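## Task

Grasp the 2x2 green brick of standard height and raise it until it sits at least a hand's width above its starting spot. At the end, only that brick may be held, and it must touch nothing except the gripper holding it.

## Robot and tools

Robot: two arms named left_arm and right_arm, each ending in a two-finger parallel gripper. The names do not tell you which side of a picture an arm appears on. Occasionally an outside force may briefly pull on a held part or shove a loose one. Knocking or placing anything off the table is a failure, and the arms must never collide or push hard on each other.

World frame: the origin lies on the table surface midway between the arms. +z is up, +x reaches out across the table, and left_arm sits toward +y. Result lines report each gripper's end_effector_position (metres) and end_effector_quat_wxyz in this frame. The reported position can be somewhat wrong, more so when the arm is stretched far.

Gripper frame: fingers extend along the gripper's +z; they close and open along its y. The reported position is the spot between the finger pads, roughly 1 cm short of the tips.

execute_actions(actions): actions is a list of up to 15 actions. Each action is a table of up to 15 rows; each row lasts one control step of 1/30 s, and if fewer than 15 rows are given the final row repeats until 15 steps pass. Every row is a single list of 14 numbers, each in [-1, 1], covering both arms even if one is idle: left_arm dx, dy, dz, rx, ry, rz, opening, then right_arm dx, dy, dz, rx, ry, rz, opening. dx..rz are offsets, not poses: the target relative to that gripper's measured pose at the start of the action, expressed in the gripper's own axes. All rows in an action refer to that same start, not to the previous row. For a call's first action, the start is the last pose a result reported. Scale: 1.0 equals 0.6 m of travel or 180 degrees; rx, ry, rz form one rotation vector. Opening is absolute, not an offset: +1 fully open (0.094 m), -1 closed. An empty list just returns state and images.

Per step the commanded pose is clipped to at most 70 mm and 16 degrees from the measured pose, so big offsets need several actions; afterward the arm continues only to its last clipped pose. If position and orientation cannot both be met, position wins. Elbows stop just before full extension. "Hand target" lines show where the controller is currently steering each gripper.

move(target, speed, blocking): target is one 14-number row laid out as above, offsets in gripper axes from the pose in the latest result that reports one; opening is absolute and applied at the start. Each gripper travels in a straight line, all paths finishing together, lasting 0.5 to 10 s (stopped at 10 s if longer). Rotation takes the shorter direction. speed is the top path speed in m/s, 0.002 to 0.5, default 0.25; turning is capped at twice that value in rad/s. Paths ignore obstacles and the other arm; grippers lag, drift and may overshoot speed near full reach. Faster contact hits harder, and aiming further past a contact presses harder. The result adds a "move:" line giving the ending (done, off_target, moving, held, fault) and active limits, plus each gripper's distance from its goal. If only one arm is named, the other finished fine. held as an ending means a check stopped that arm's final step; limits=paced means the sent pose was clipped; limits=held means some steps were blocked en route, after which the arm can jump well above speed. blocking=false returns after 0.5 s while motion continues; until a result shows the move ended, other rows and moves are refused, so use wait or stop.

wait(seconds): 0 to 10; arms keep their last command, a running move continues, and it returns early when the move ends.

stop(): brakes a running move (needs room, more when fast); fingers keep moving.

zoom_image(camera, region): camera is one of cam_head_left, cam_head_right, cam_high, cam_low, cam_left_wrist, cam_right_wrist; region is [x0, y0, x1, y1] in that image's pixels, top-left origin, at most 504 by 504. Head, high and low images are 896x504; wrist images are 616x616 fisheye. Calibration (K, distortion, T_world_to_cam) is supplied for projecting between pixels and world, accurate to a few degrees and millimetres.

finished_scene(scene): ends the current scene (pass its number) after the last command is held; irreversible. The goal must be met and stay met. Its result states success and gives the next task.

Holding position: motions tend to end a centimetre or more low, and repeated zero offsets let an arm sag. In the first call of a reply, send the offset back to the desired pose; in later calls send zeros, raising the aim if it still droops. Do the same for an idle arm and always send it its intended opening.

Gripping: grip_measured is the finger opening on the command scale; the last Joint positions value is the opening in metres. Readings may be off about 1 mm. To hold a part, command roughly 0.03 below grip_measured; less squeezes more gently. Pads give around 50 to 62 N, less for very thin parts, with a brief spike at first contact.

Other result lines: "pose unreachable" means the clearance check altered or blocked that arm's command. FAULT lines mean an arm stopped. MOTOR HOT warns from 85 °C; at 100 °C an OVER-TEMPERATURE FAULT drops the arm, so avoid long heavy holds. Joint torques are raw drive outputs with offsets and noise. Joint ranges (rad): waist -2.880 to 2.880, shoulder 0.000 to 3.142, elbow 0.000 to 3.019, wrist pitch -1.693 to 1.571, wrist yaw -1.571 to 1.571, wrist roll -2.094 to 2.094.

Avoid drops, slips, slams, hard hits and heavy pushing; prefer smooth, efficient, quick motion.

Each tool is called after "Call:" by a JSON object that holds its "method" and its "body".

## Session

Call:
{"method": "execute_actions", "body": {"actions": []}}

Scene clock: 0.00 s.
left_arm: end_effector_position=(+0.1115, +0.1164, +0.1988) grip_measured=+1.000 end_effector_quat_wxyz=(+0.003, +0.278, +0.961, +0.000) | right_arm: end_effector_position=(+0.5132, -0.3952, +0.2690) grip_measured=+0.033 end_effector_quat_wxyz=(-0.065, +0.730, +0.504, +0.457)
Joint positions: left_arm=[-0.964  1.014  0.9   -1.454 -0.004 -0.412  0.094] | right_arm=[-0.503  1.3    1.075 -0.729 -0.79   1.892  0.049]
Joint velocities: left_arm=[ 0.005 -0.005  0.002  0.007 -0.051 -0.066  0.   ] | right_arm=[-0.015  0.015 -0.002  0.002 -0.022 -0.022 -0.   ]
Joint torques (N m, as the arm reports them, + toward a larger angle): no reading
Motor temperatures (°C, as the motors report them): left_arm=[24 19 20 22 20 23] | right_arm=[22 22 23 22 21 21]
Hand target (left_arm): +0.116, +0.110, +0.209; +0.014, +0.278, +0.960, -0.009
Hand target (right_arm): +0.521, -0.397, +0.288; -0.050, +0.721, +0.508, +0.468

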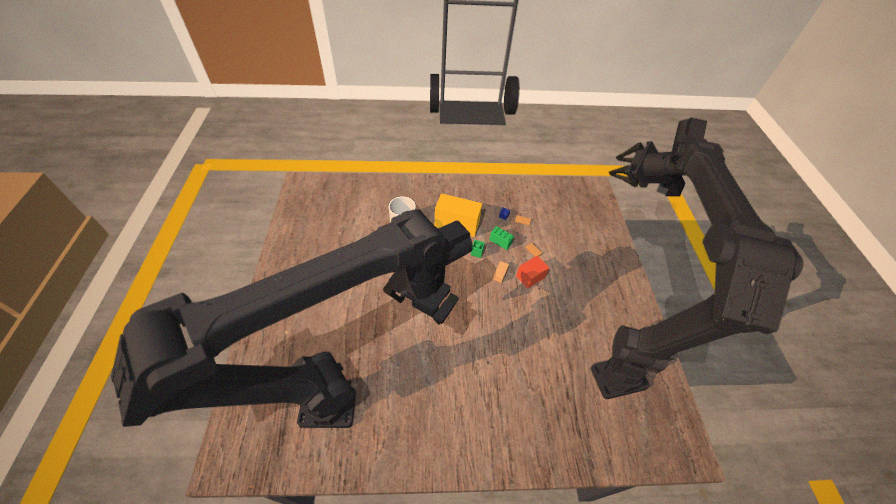

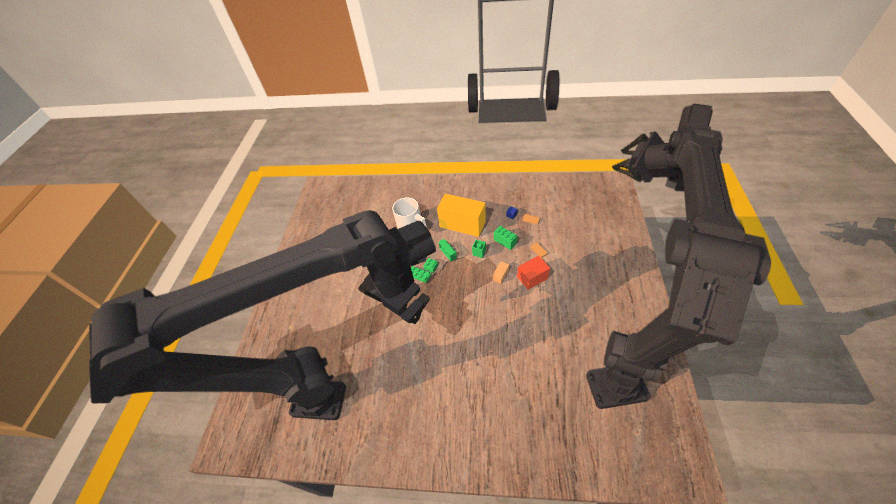

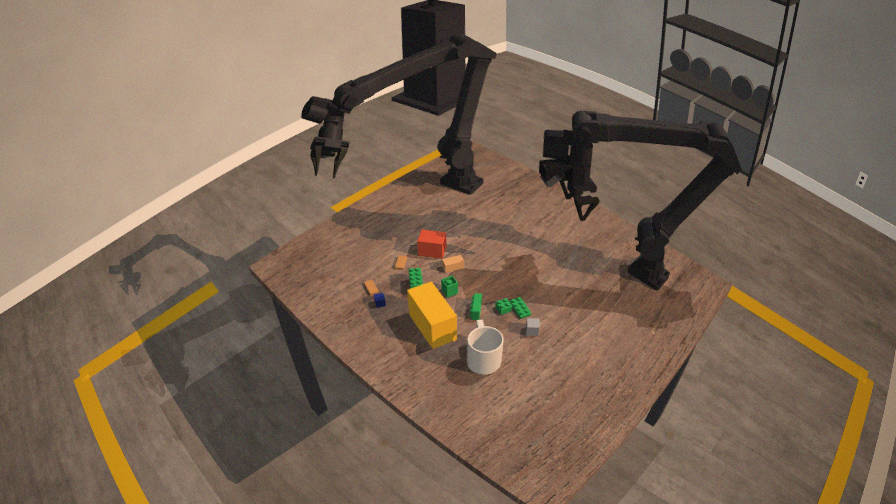

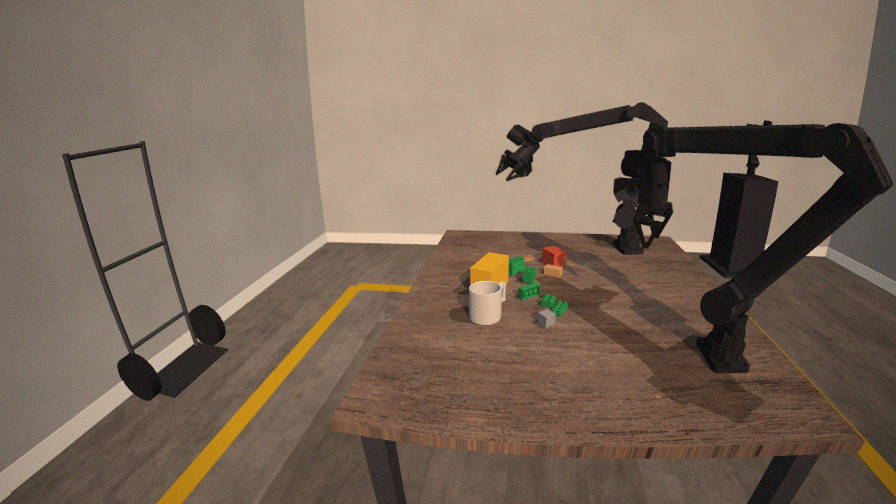

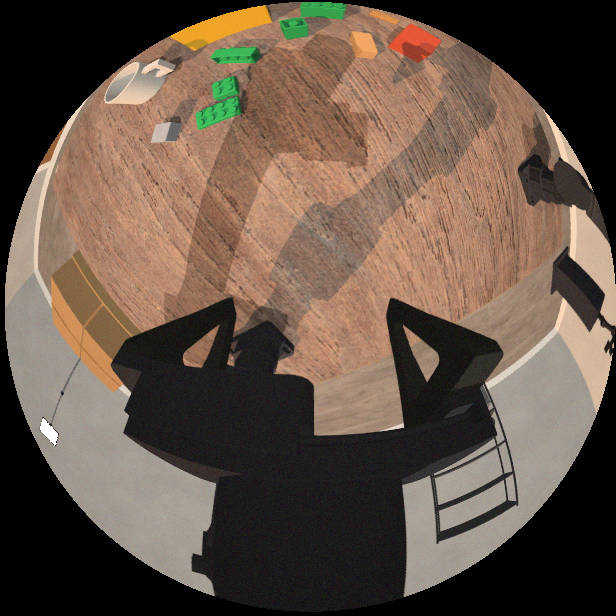

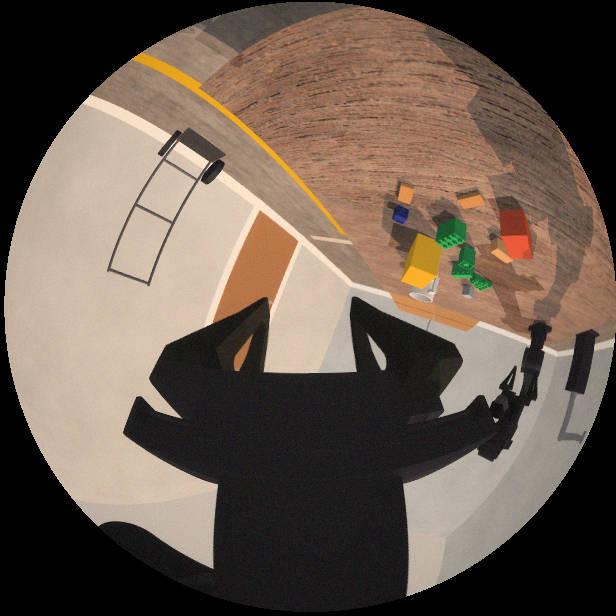

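Call:
{"method": "zoom_image", "body": {"camera": "cam_high", "region": [350, 220, 560, 360]}}

Call:
{"method": "zoom_image", "body": {"camera": "cam_head_right", "region": [390, 190, 570, 300]}}

Call:
{"method": "zoom_image", "body": {"camera": "cam_left_wrist", "region": [150, 0, 380, 150]}}

Region (350, 220, 560, 360) of cam_high's 896x504 image, scaled by 2.400, with more detail than that image has.

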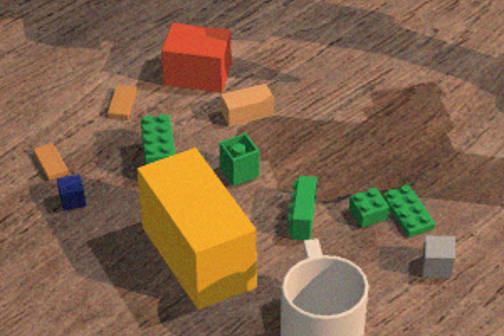

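Region (390, 190, 570, 300) of cam_head_right's 896x504 image, scaled by 2.800, with more detail than that image has.

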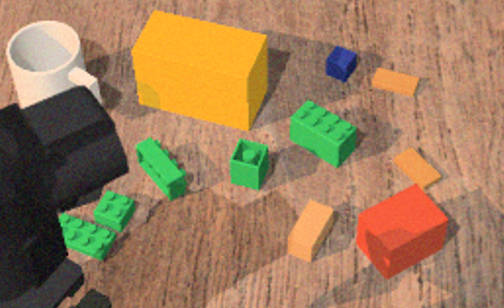

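Region (150, 0, 380, 150) of cam_left_wrist's 616x616 image, scaled by 2.191, with more detail than that image has; it fills the top 329 rows of this view, and the rest is white.

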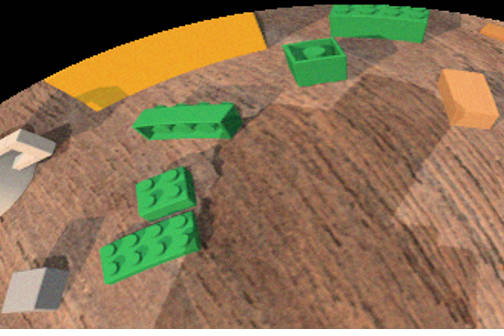

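Call:
{"method": "zoom_image", "body": {"camera": "cam_low", "region": [490, 240, 590, 330]}}

Call:
{"method": "zoom_image", "body": {"camera": "cam_high", "region": [400, 255, 540, 335]}}

Region (490, 240, 590, 330) of cam_low's 896x504 image, scaled by 5.040, with more detail than that image has; it fills the top 454 rows of this view, and the rest is white.

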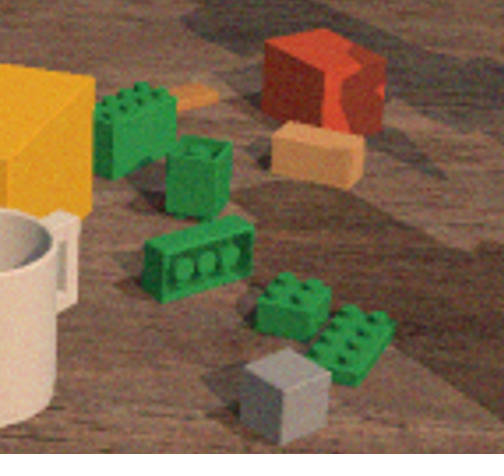

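Region (400, 255, 540, 335) of cam_high's 896x504 image, scaled by 3.600, with more detail than that image has; it fills the top 288 rows of this view, and the rest is white.

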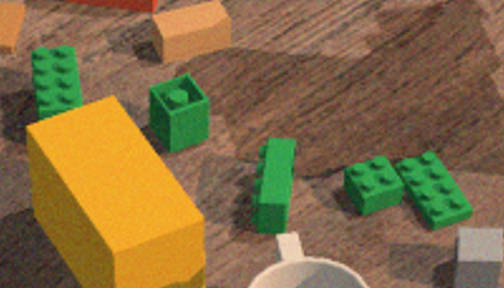

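Call:
{"method": "move", "body": {"target": [-0.358,0.184,0.14,0,0,-0.067,0.35,0,0,0,0,0,0,0.033]}}

Scene clock: 51.20 s.
left_arm: end_effector_position=(+0.3317, +0.1078, +0.1009) grip_measured=+0.352 end_effector_quat_wxyz=(-0.024, +0.171, +0.985, +0.012) | right_arm: end_effector_position=(+0.5132, -0.3952, +0.2690) grip_measured=+0.033 end_effector_quat_wxyz=(-0.065, +0.730, +0.504, +0.457)
Joint positions: left_arm=[-0.537  1.587  1.15  -1.187 -0.004 -0.205  0.063] | right_arm=[-0.503  1.3    1.075 -0.729 -0.79   1.892  0.049]
Joint velocities: left_arm=[ 0.005  0.005 -0.017  0.032  0.022 -0.037  0.001] | right_arm=[-0.005  0.005  0.022 -0.002 -0.022  0.022 -0.   ]
Joint torques (N m, as the arm reports them, + toward a larger angle): left_arm=[  1.   -13.37  12.97   0.76   0.19   0.06] | right_arm=[-1.   -9.77  8.78  1.87 -0.44  0.02]
Motor temperatures (°C, as the motors report them): left_arm=[24 19 27 22 20 23] | right_arm=[22 23 29 23 22 21]
Hand target (left_arm): +0.350, +0.096, +0.115; +0.002, +0.176, +0.984, -0.000
Hand target (right_arm): +0.513, -0.395, +0.269; -0.065, +0.730, +0.504, +0.457
Off the commanded pose (left_arm): 0.029 m, 3 deg.
Off the commanded pose (right_arm): 0.000 m, 0 deg.
move: off_target (left_arm)
camera_calibration (this result's frames):
cam_left_wrist: T_world_to_cam=[[-0.336487, -0.941417, -0.0225964, 0.217722], [-0.741361, 0.250033, 0.62279, 0.163379], [-0.580655, 0.226313, -0.782063, 0.370821], [0, 0, 0, 1]] pos_world=[0.409702, 0.0801959, 0.193174]

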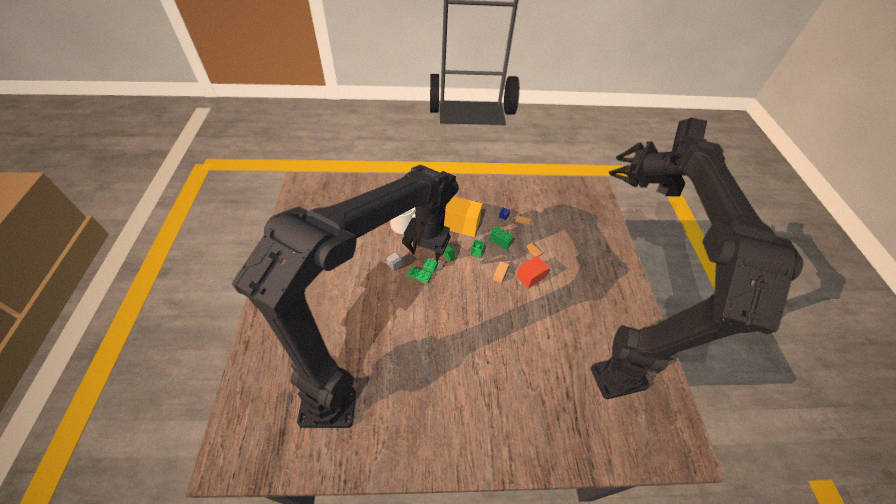

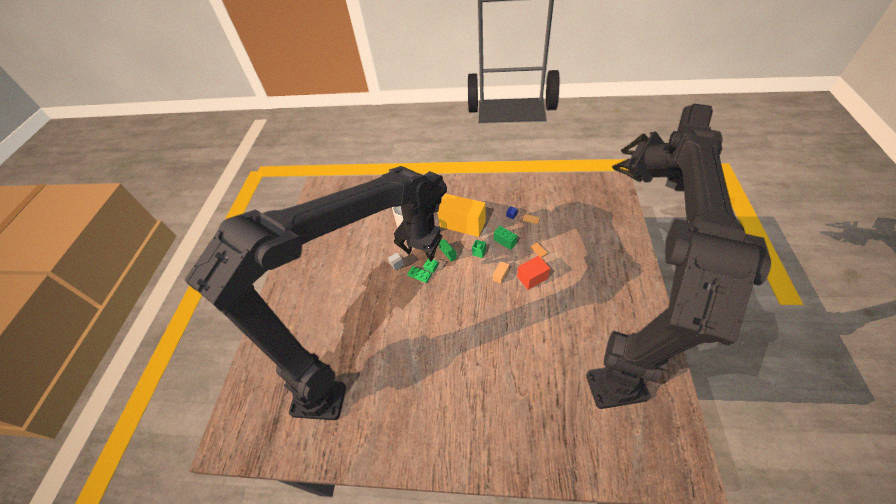

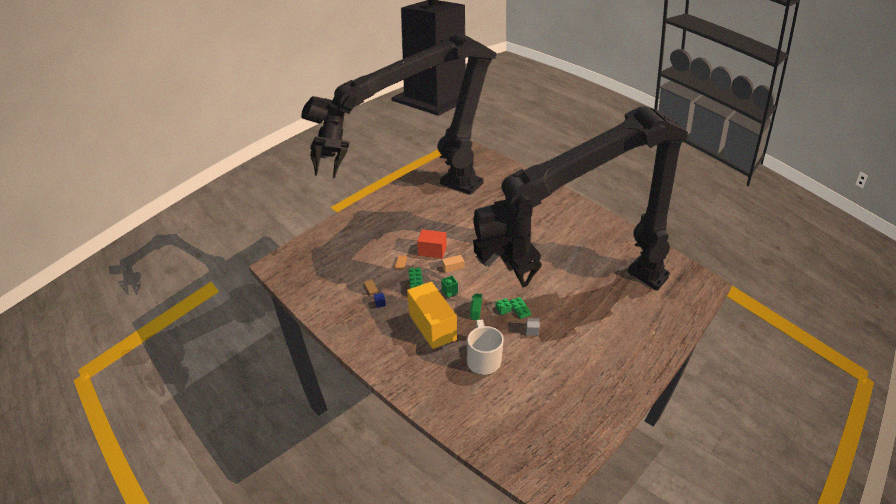

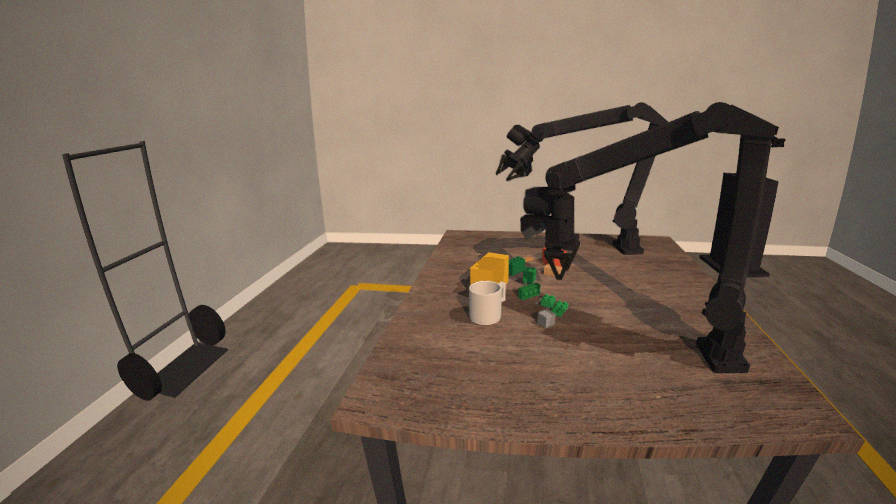

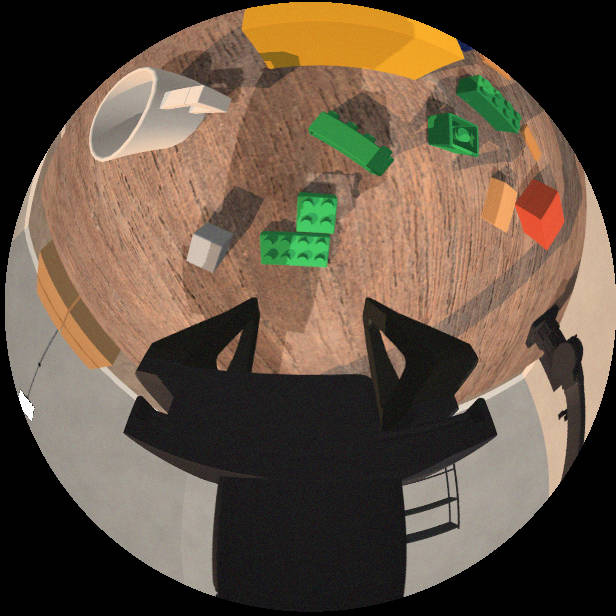

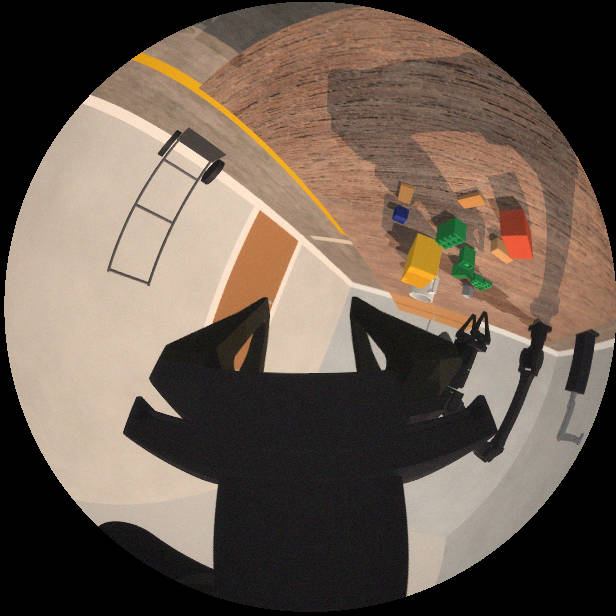

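Call:
{"method": "move", "body": {"target": [-0.093,-0.005,0.055,0,-0.03,0.022,0.35,0,0,0,0,0,0,0.033], "speed": 0.12}}

Scene clock: 79.37 s.
left_arm: end_effector_position=(+0.3598, +0.0956, +0.0571) grip_measured=+0.352 end_effector_quat_wxyz=(-0.002, +0.203, +0.979, +0.009) | right_arm: end_effector_position=(+0.5132, -0.3952, +0.2690) grip_measured=+0.033 end_effector_quat_wxyz=(-0.065, +0.730, +0.504, +0.457)
Joint positions: left_arm=[-0.533  1.688  1.15  -1.042 -0.015 -0.134  0.063] | right_arm=[-0.503  1.3    1.075 -0.729 -0.79   1.892  0.049]
Joint velocities: left_arm=[-0.005 -0.005 -0.012  0.002  0.037  0.037 -0.001] | right_arm=[-0.005 -0.005 -0.002  0.002  0.037 -0.066  0.   ]
Joint torques (N m, as the arm reports them, + toward a larger angle): left_arm=[  1.38 -14.08  12.04   1.07  -0.09   0.05] | right_arm=[-1.1  -9.83  8.86  1.88 -0.44  0.02]
Motor temperatures (°C, as the motors report them): left_arm=[24 20 29 22 20 23] | right_arm=[22 23 28 23 22 21]
Hand target (left_arm): +0.381, +0.088, +0.066; +0.022, +0.205, +0.979, +0.003
Hand target (right_arm): +0.513, -0.395, +0.269; -0.065, +0.730, +0.504, +0.457
Off the commanded pose (left_arm): 0.025 m, 3 deg.
Off the commanded pose (right_arm): 0.000 m, 0 deg.
move: off_target (left_arm)
camera_calibration (this result's frames):
cam_left_wrist: T_world_to_cam=[[-0.396835, -0.917564, -0.0244435, 0.234245], [-0.748007, 0.30784, 0.587979, 0.213384], [-0.531984, 0.251615, -0.808507, 0.337191], [0, 0, 0, 1]] pos_world=[0.43195, 0.0644045, 0.152881]

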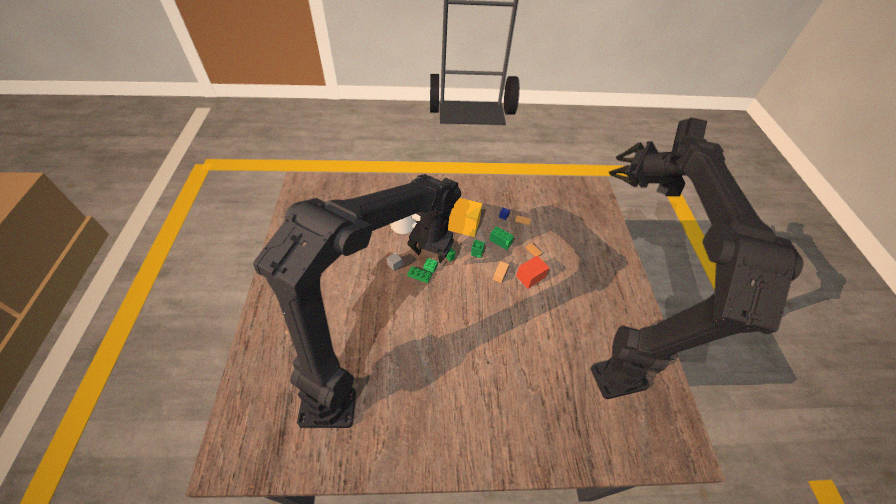

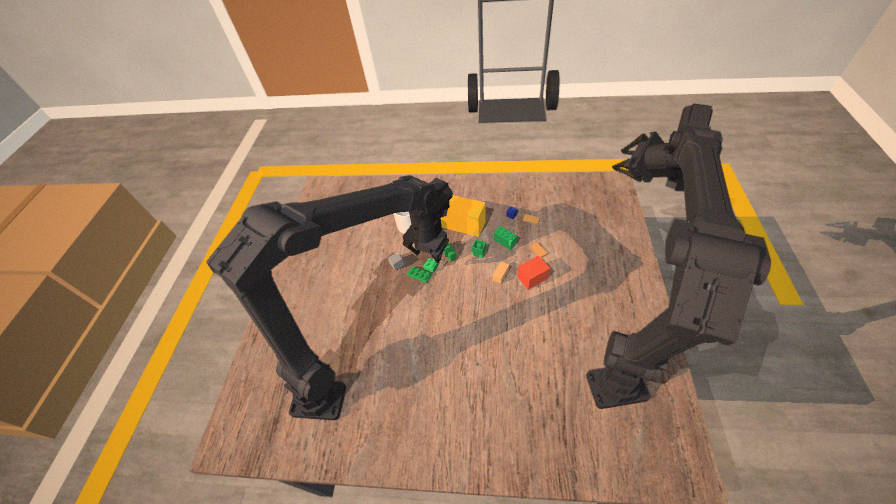

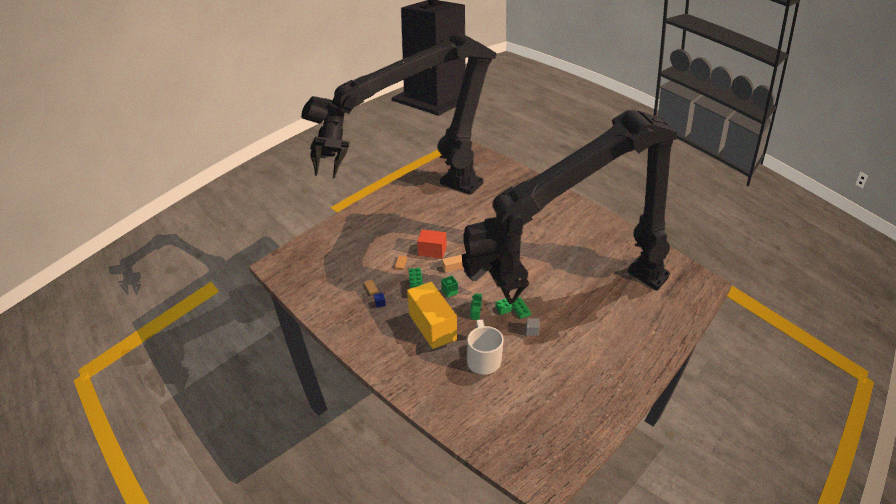

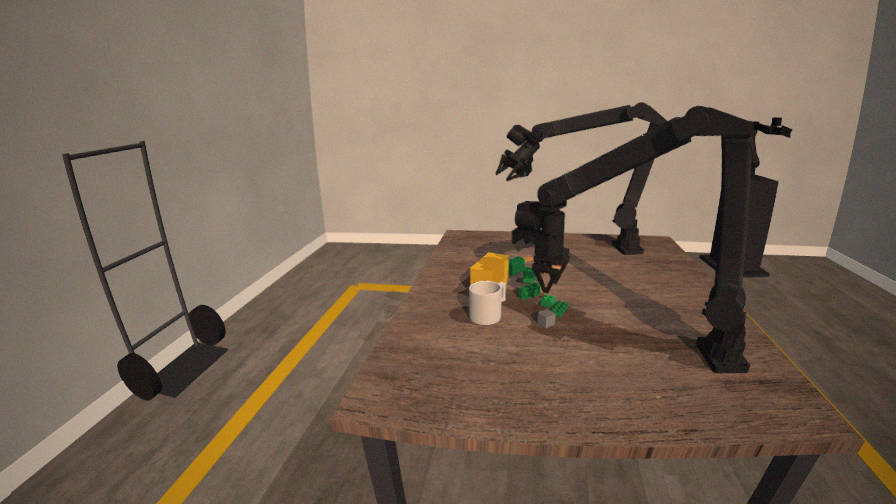

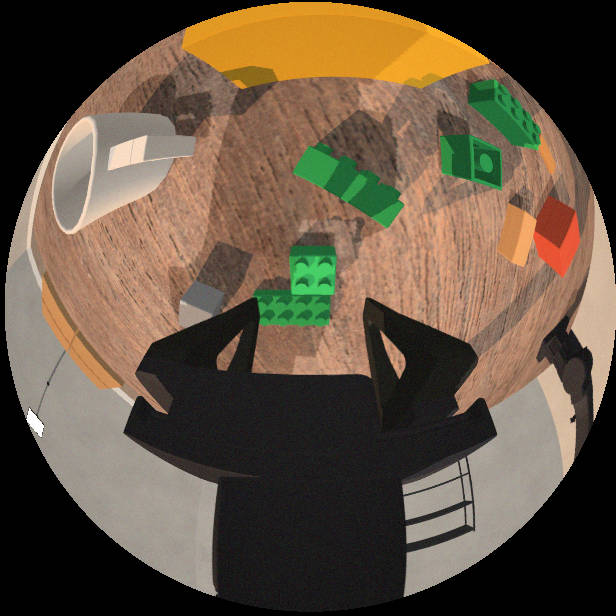

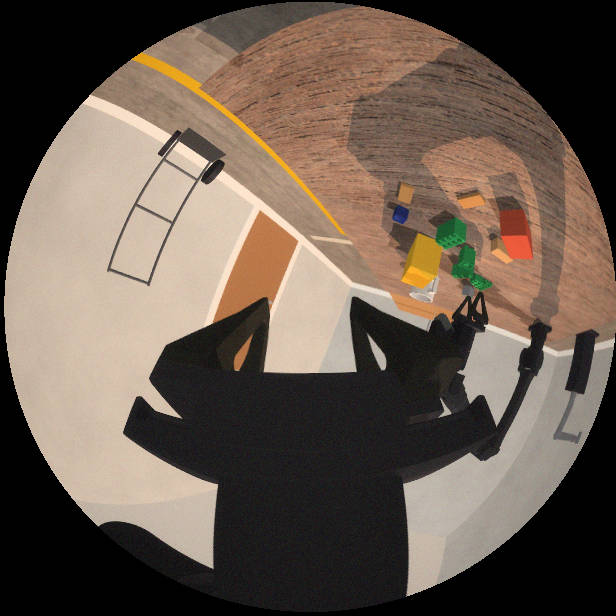

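Call:
{"method": "move", "body": {"target": [-0.05,-0.002,0.052,0,-0.017,0,0.35,0,0,0,0,0,0,0.033], "speed": 0.06}}

Scene clock: 91.77 s.
left_arm: end_effector_position=(+0.3760, +0.0863, +0.0290) grip_measured=+0.352 end_effector_quat_wxyz=(+0.015, +0.204, +0.979, +0.004) | right_arm: end_effector_position=(+0.5132, -0.3952, +0.2690) grip_measured=+0.033 end_effector_quat_wxyz=(-0.065, +0.730, +0.504, +0.457)
Joint positions: left_arm=[-0.533  1.751  1.15  -0.944 -0.018 -0.132  0.063] | right_arm=[-0.503  1.3    1.075 -0.729 -0.79   1.892  0.049]
Joint velocities: left_arm=[-0.015 -0.015 -0.002  0.002 -0.022 -0.007  0.001] | right_arm=[-0.015 -0.005 -0.017  0.012 -0.081 -0.037 -0.002]
Joint torques (N m, as the arm reports them, + toward a larger angle): left_arm=[  1.13 -14.04   9.63   1.17  -0.12   0.  ] | right_arm=[-1.15 -9.87  8.84  1.88 -0.44  0.02]
Motor temperatures (°C, as the motors report them): left_arm=[24 21 29 22 20 23] | right_arm=[22 23 28 23 22 21]
Hand target (left_arm): +0.386, +0.083, +0.026; +0.024, +0.203, +0.979, +0.003
Hand target (right_arm): +0.513, -0.395, +0.269; -0.065, +0.730, +0.504, +0.457
Off the commanded pose (left_arm): 0.012 m, 1 deg.
Off the commanded pose (right_arm): 0.000 m, 0 deg.
move: off_target (left_arm)
camera_calibration (this result's frames):
cam_left_wrist: T_world_to_cam=[[-0.398193, -0.917037, -0.0220213, 0.231824], [-0.765194, 0.318829, 0.559309, 0.251214], [-0.505886, 0.239563, -0.828667, 0.317226], [0, 0, 0, 1]] pos_world=[0.445019, 0.0565011, 0.127473]

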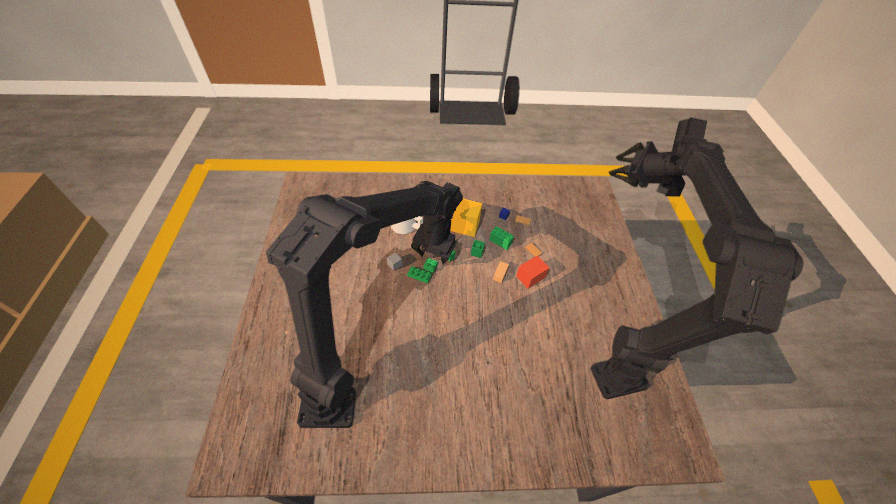

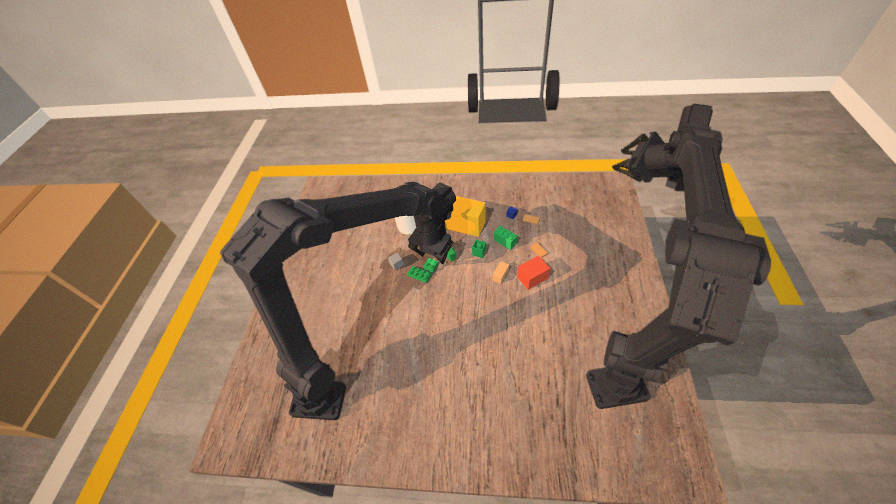

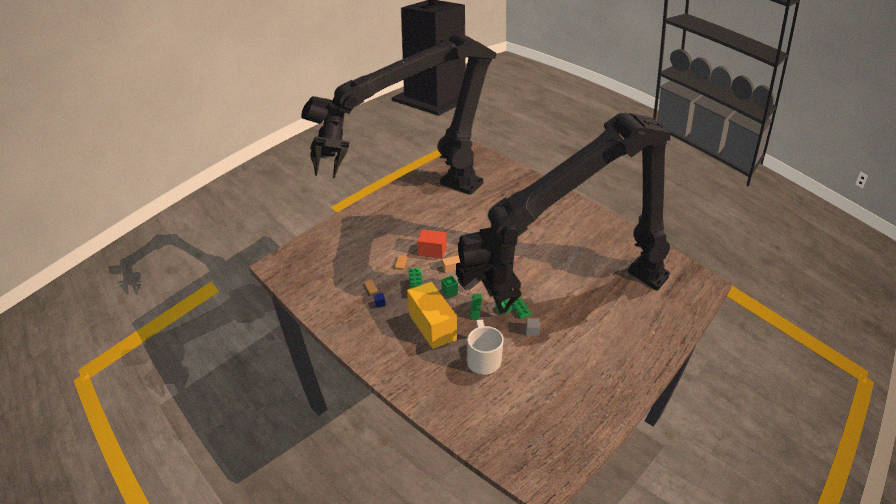

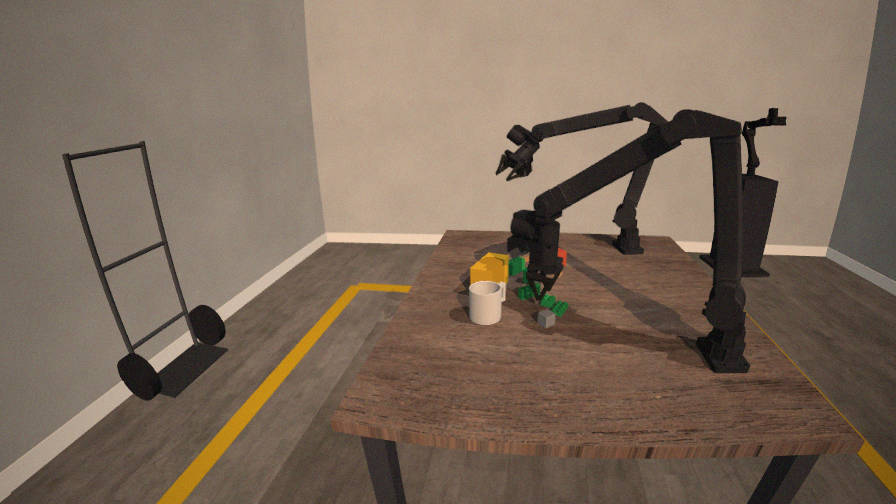

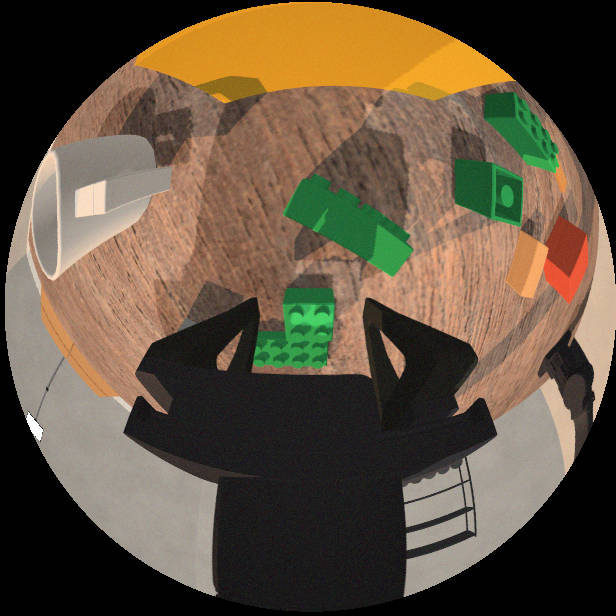

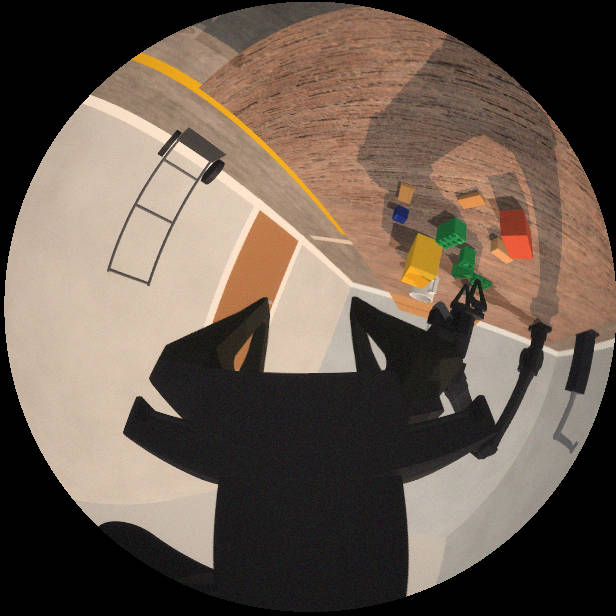

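Call:
{"method": "move", "body": {"target": [0.02,0,0.034,0,0,0,0.35,0,0,0,0,0,0,0.033], "speed": 0.04}}

Scene clock: 120.17 s.
left_arm: end_effector_position=(+0.3626, +0.0943, +0.0118) grip_measured=+0.352 end_effector_quat_wxyz=(+0.009, +0.204, +0.979, +0.006) | right_arm: end_effector_position=(+0.5132, -0.3952, +0.2690) grip_measured=+0.033 end_effector_quat_wxyz=(-0.065, +0.730, +0.504, +0.457)
Joint positions: left_arm=[-0.533  1.751  1.094 -0.901 -0.018 -0.132  0.063] | right_arm=[-0.503  1.3    1.075 -0.729 -0.79   1.892  0.049]
Joint velocities: left_arm=[ 0.034 -0.005 -0.012 -0.002 -0.037  0.022  0.   ] | right_arm=[-0.005  0.005 -0.012 -0.002  0.037 -0.037 -0.001]
Joint torques (N m, as the arm reports them, + toward a larger angle): left_arm=[  0.8  -14.39   8.     1.16   0.07  -0.03] | right_arm=[-1.16 -9.87  8.83  1.85 -0.44  0.02]
Motor temperatures (°C, as the motors report them): left_arm=[24 21 27 22 20 23] | right_arm=[22 24 29 23 22 21]
Hand target (left_arm): +0.365, +0.091, +0.009; +0.015, +0.204, +0.979, +0.004
Hand target (right_arm): +0.513, -0.395, +0.269; -0.065, +0.730, +0.504, +0.457
Off the commanded pose (left_arm): 0.006 m, 1 deg.
Off the commanded pose (right_arm): 0.000 m, 0 deg.
move: done
camera_calibration (this result's frames):
cam_left_wrist: T_world_to_cam=[[-0.398447, -0.916884, -0.0237519, 0.233631], [-0.758927, 0.315041, 0.569895, 0.245955], [-0.515044, 0.245099, -0.821374, 0.297037], [0, 0, 0, 1]] pos_world=[0.432739, 0.0639233, 0.109359]

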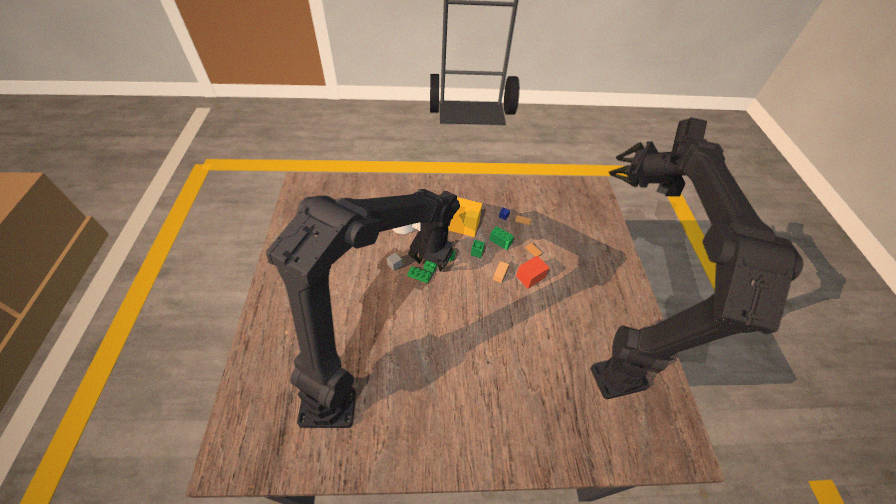

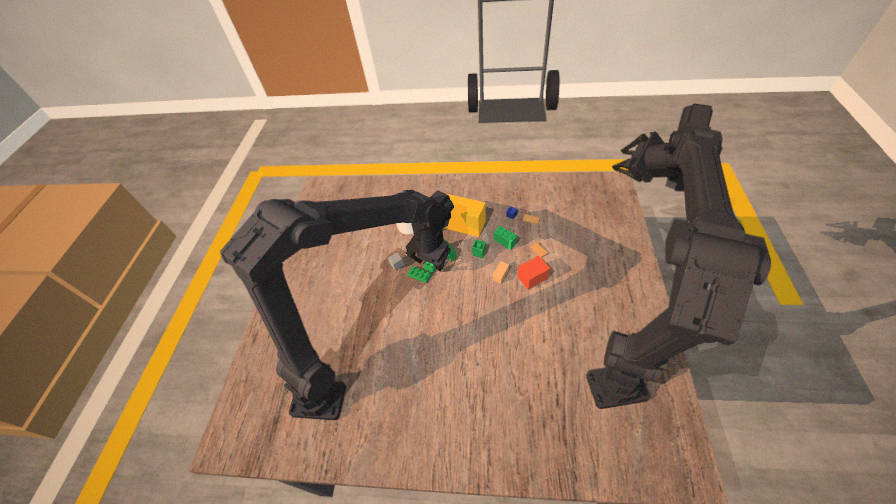

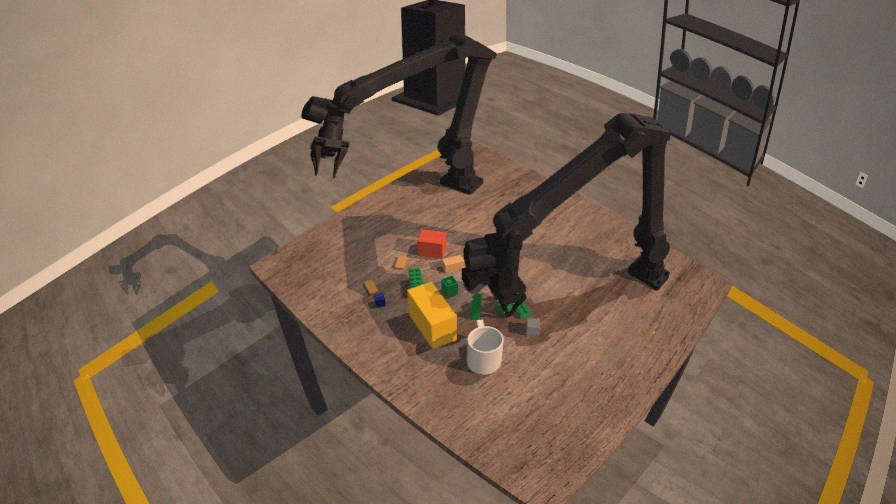

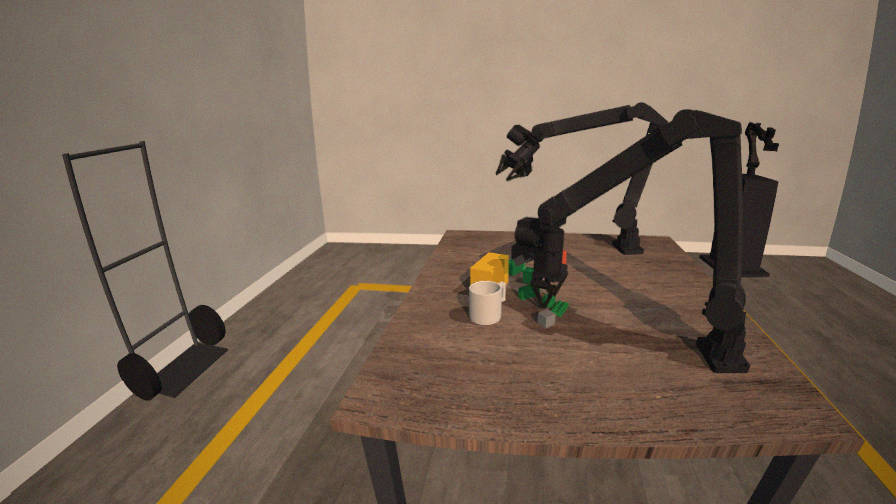

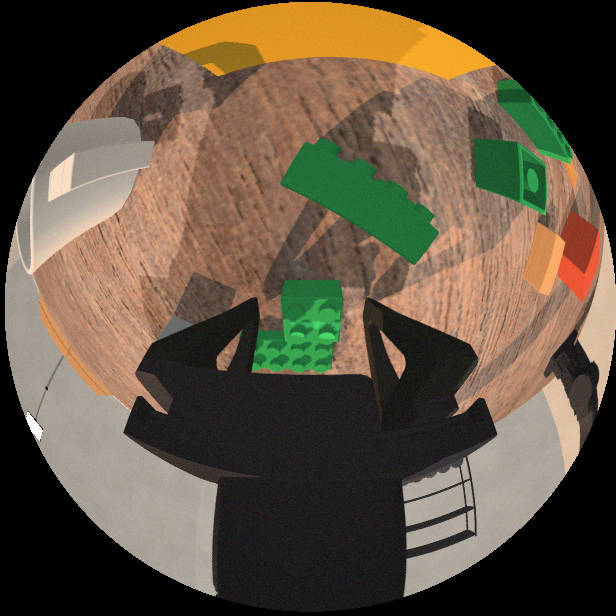

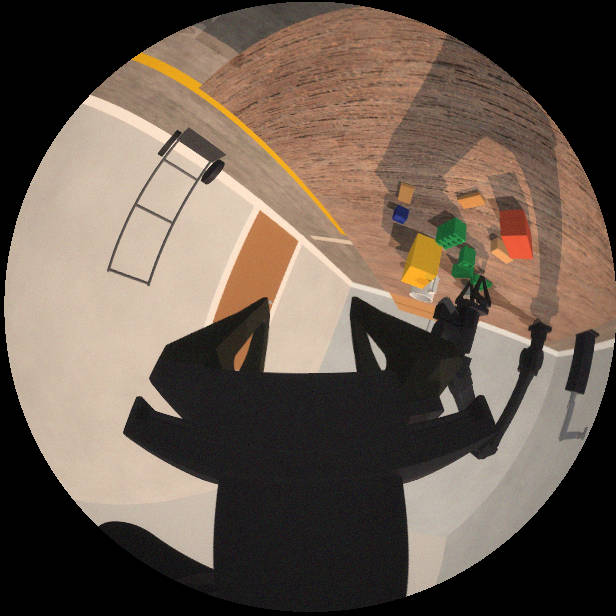

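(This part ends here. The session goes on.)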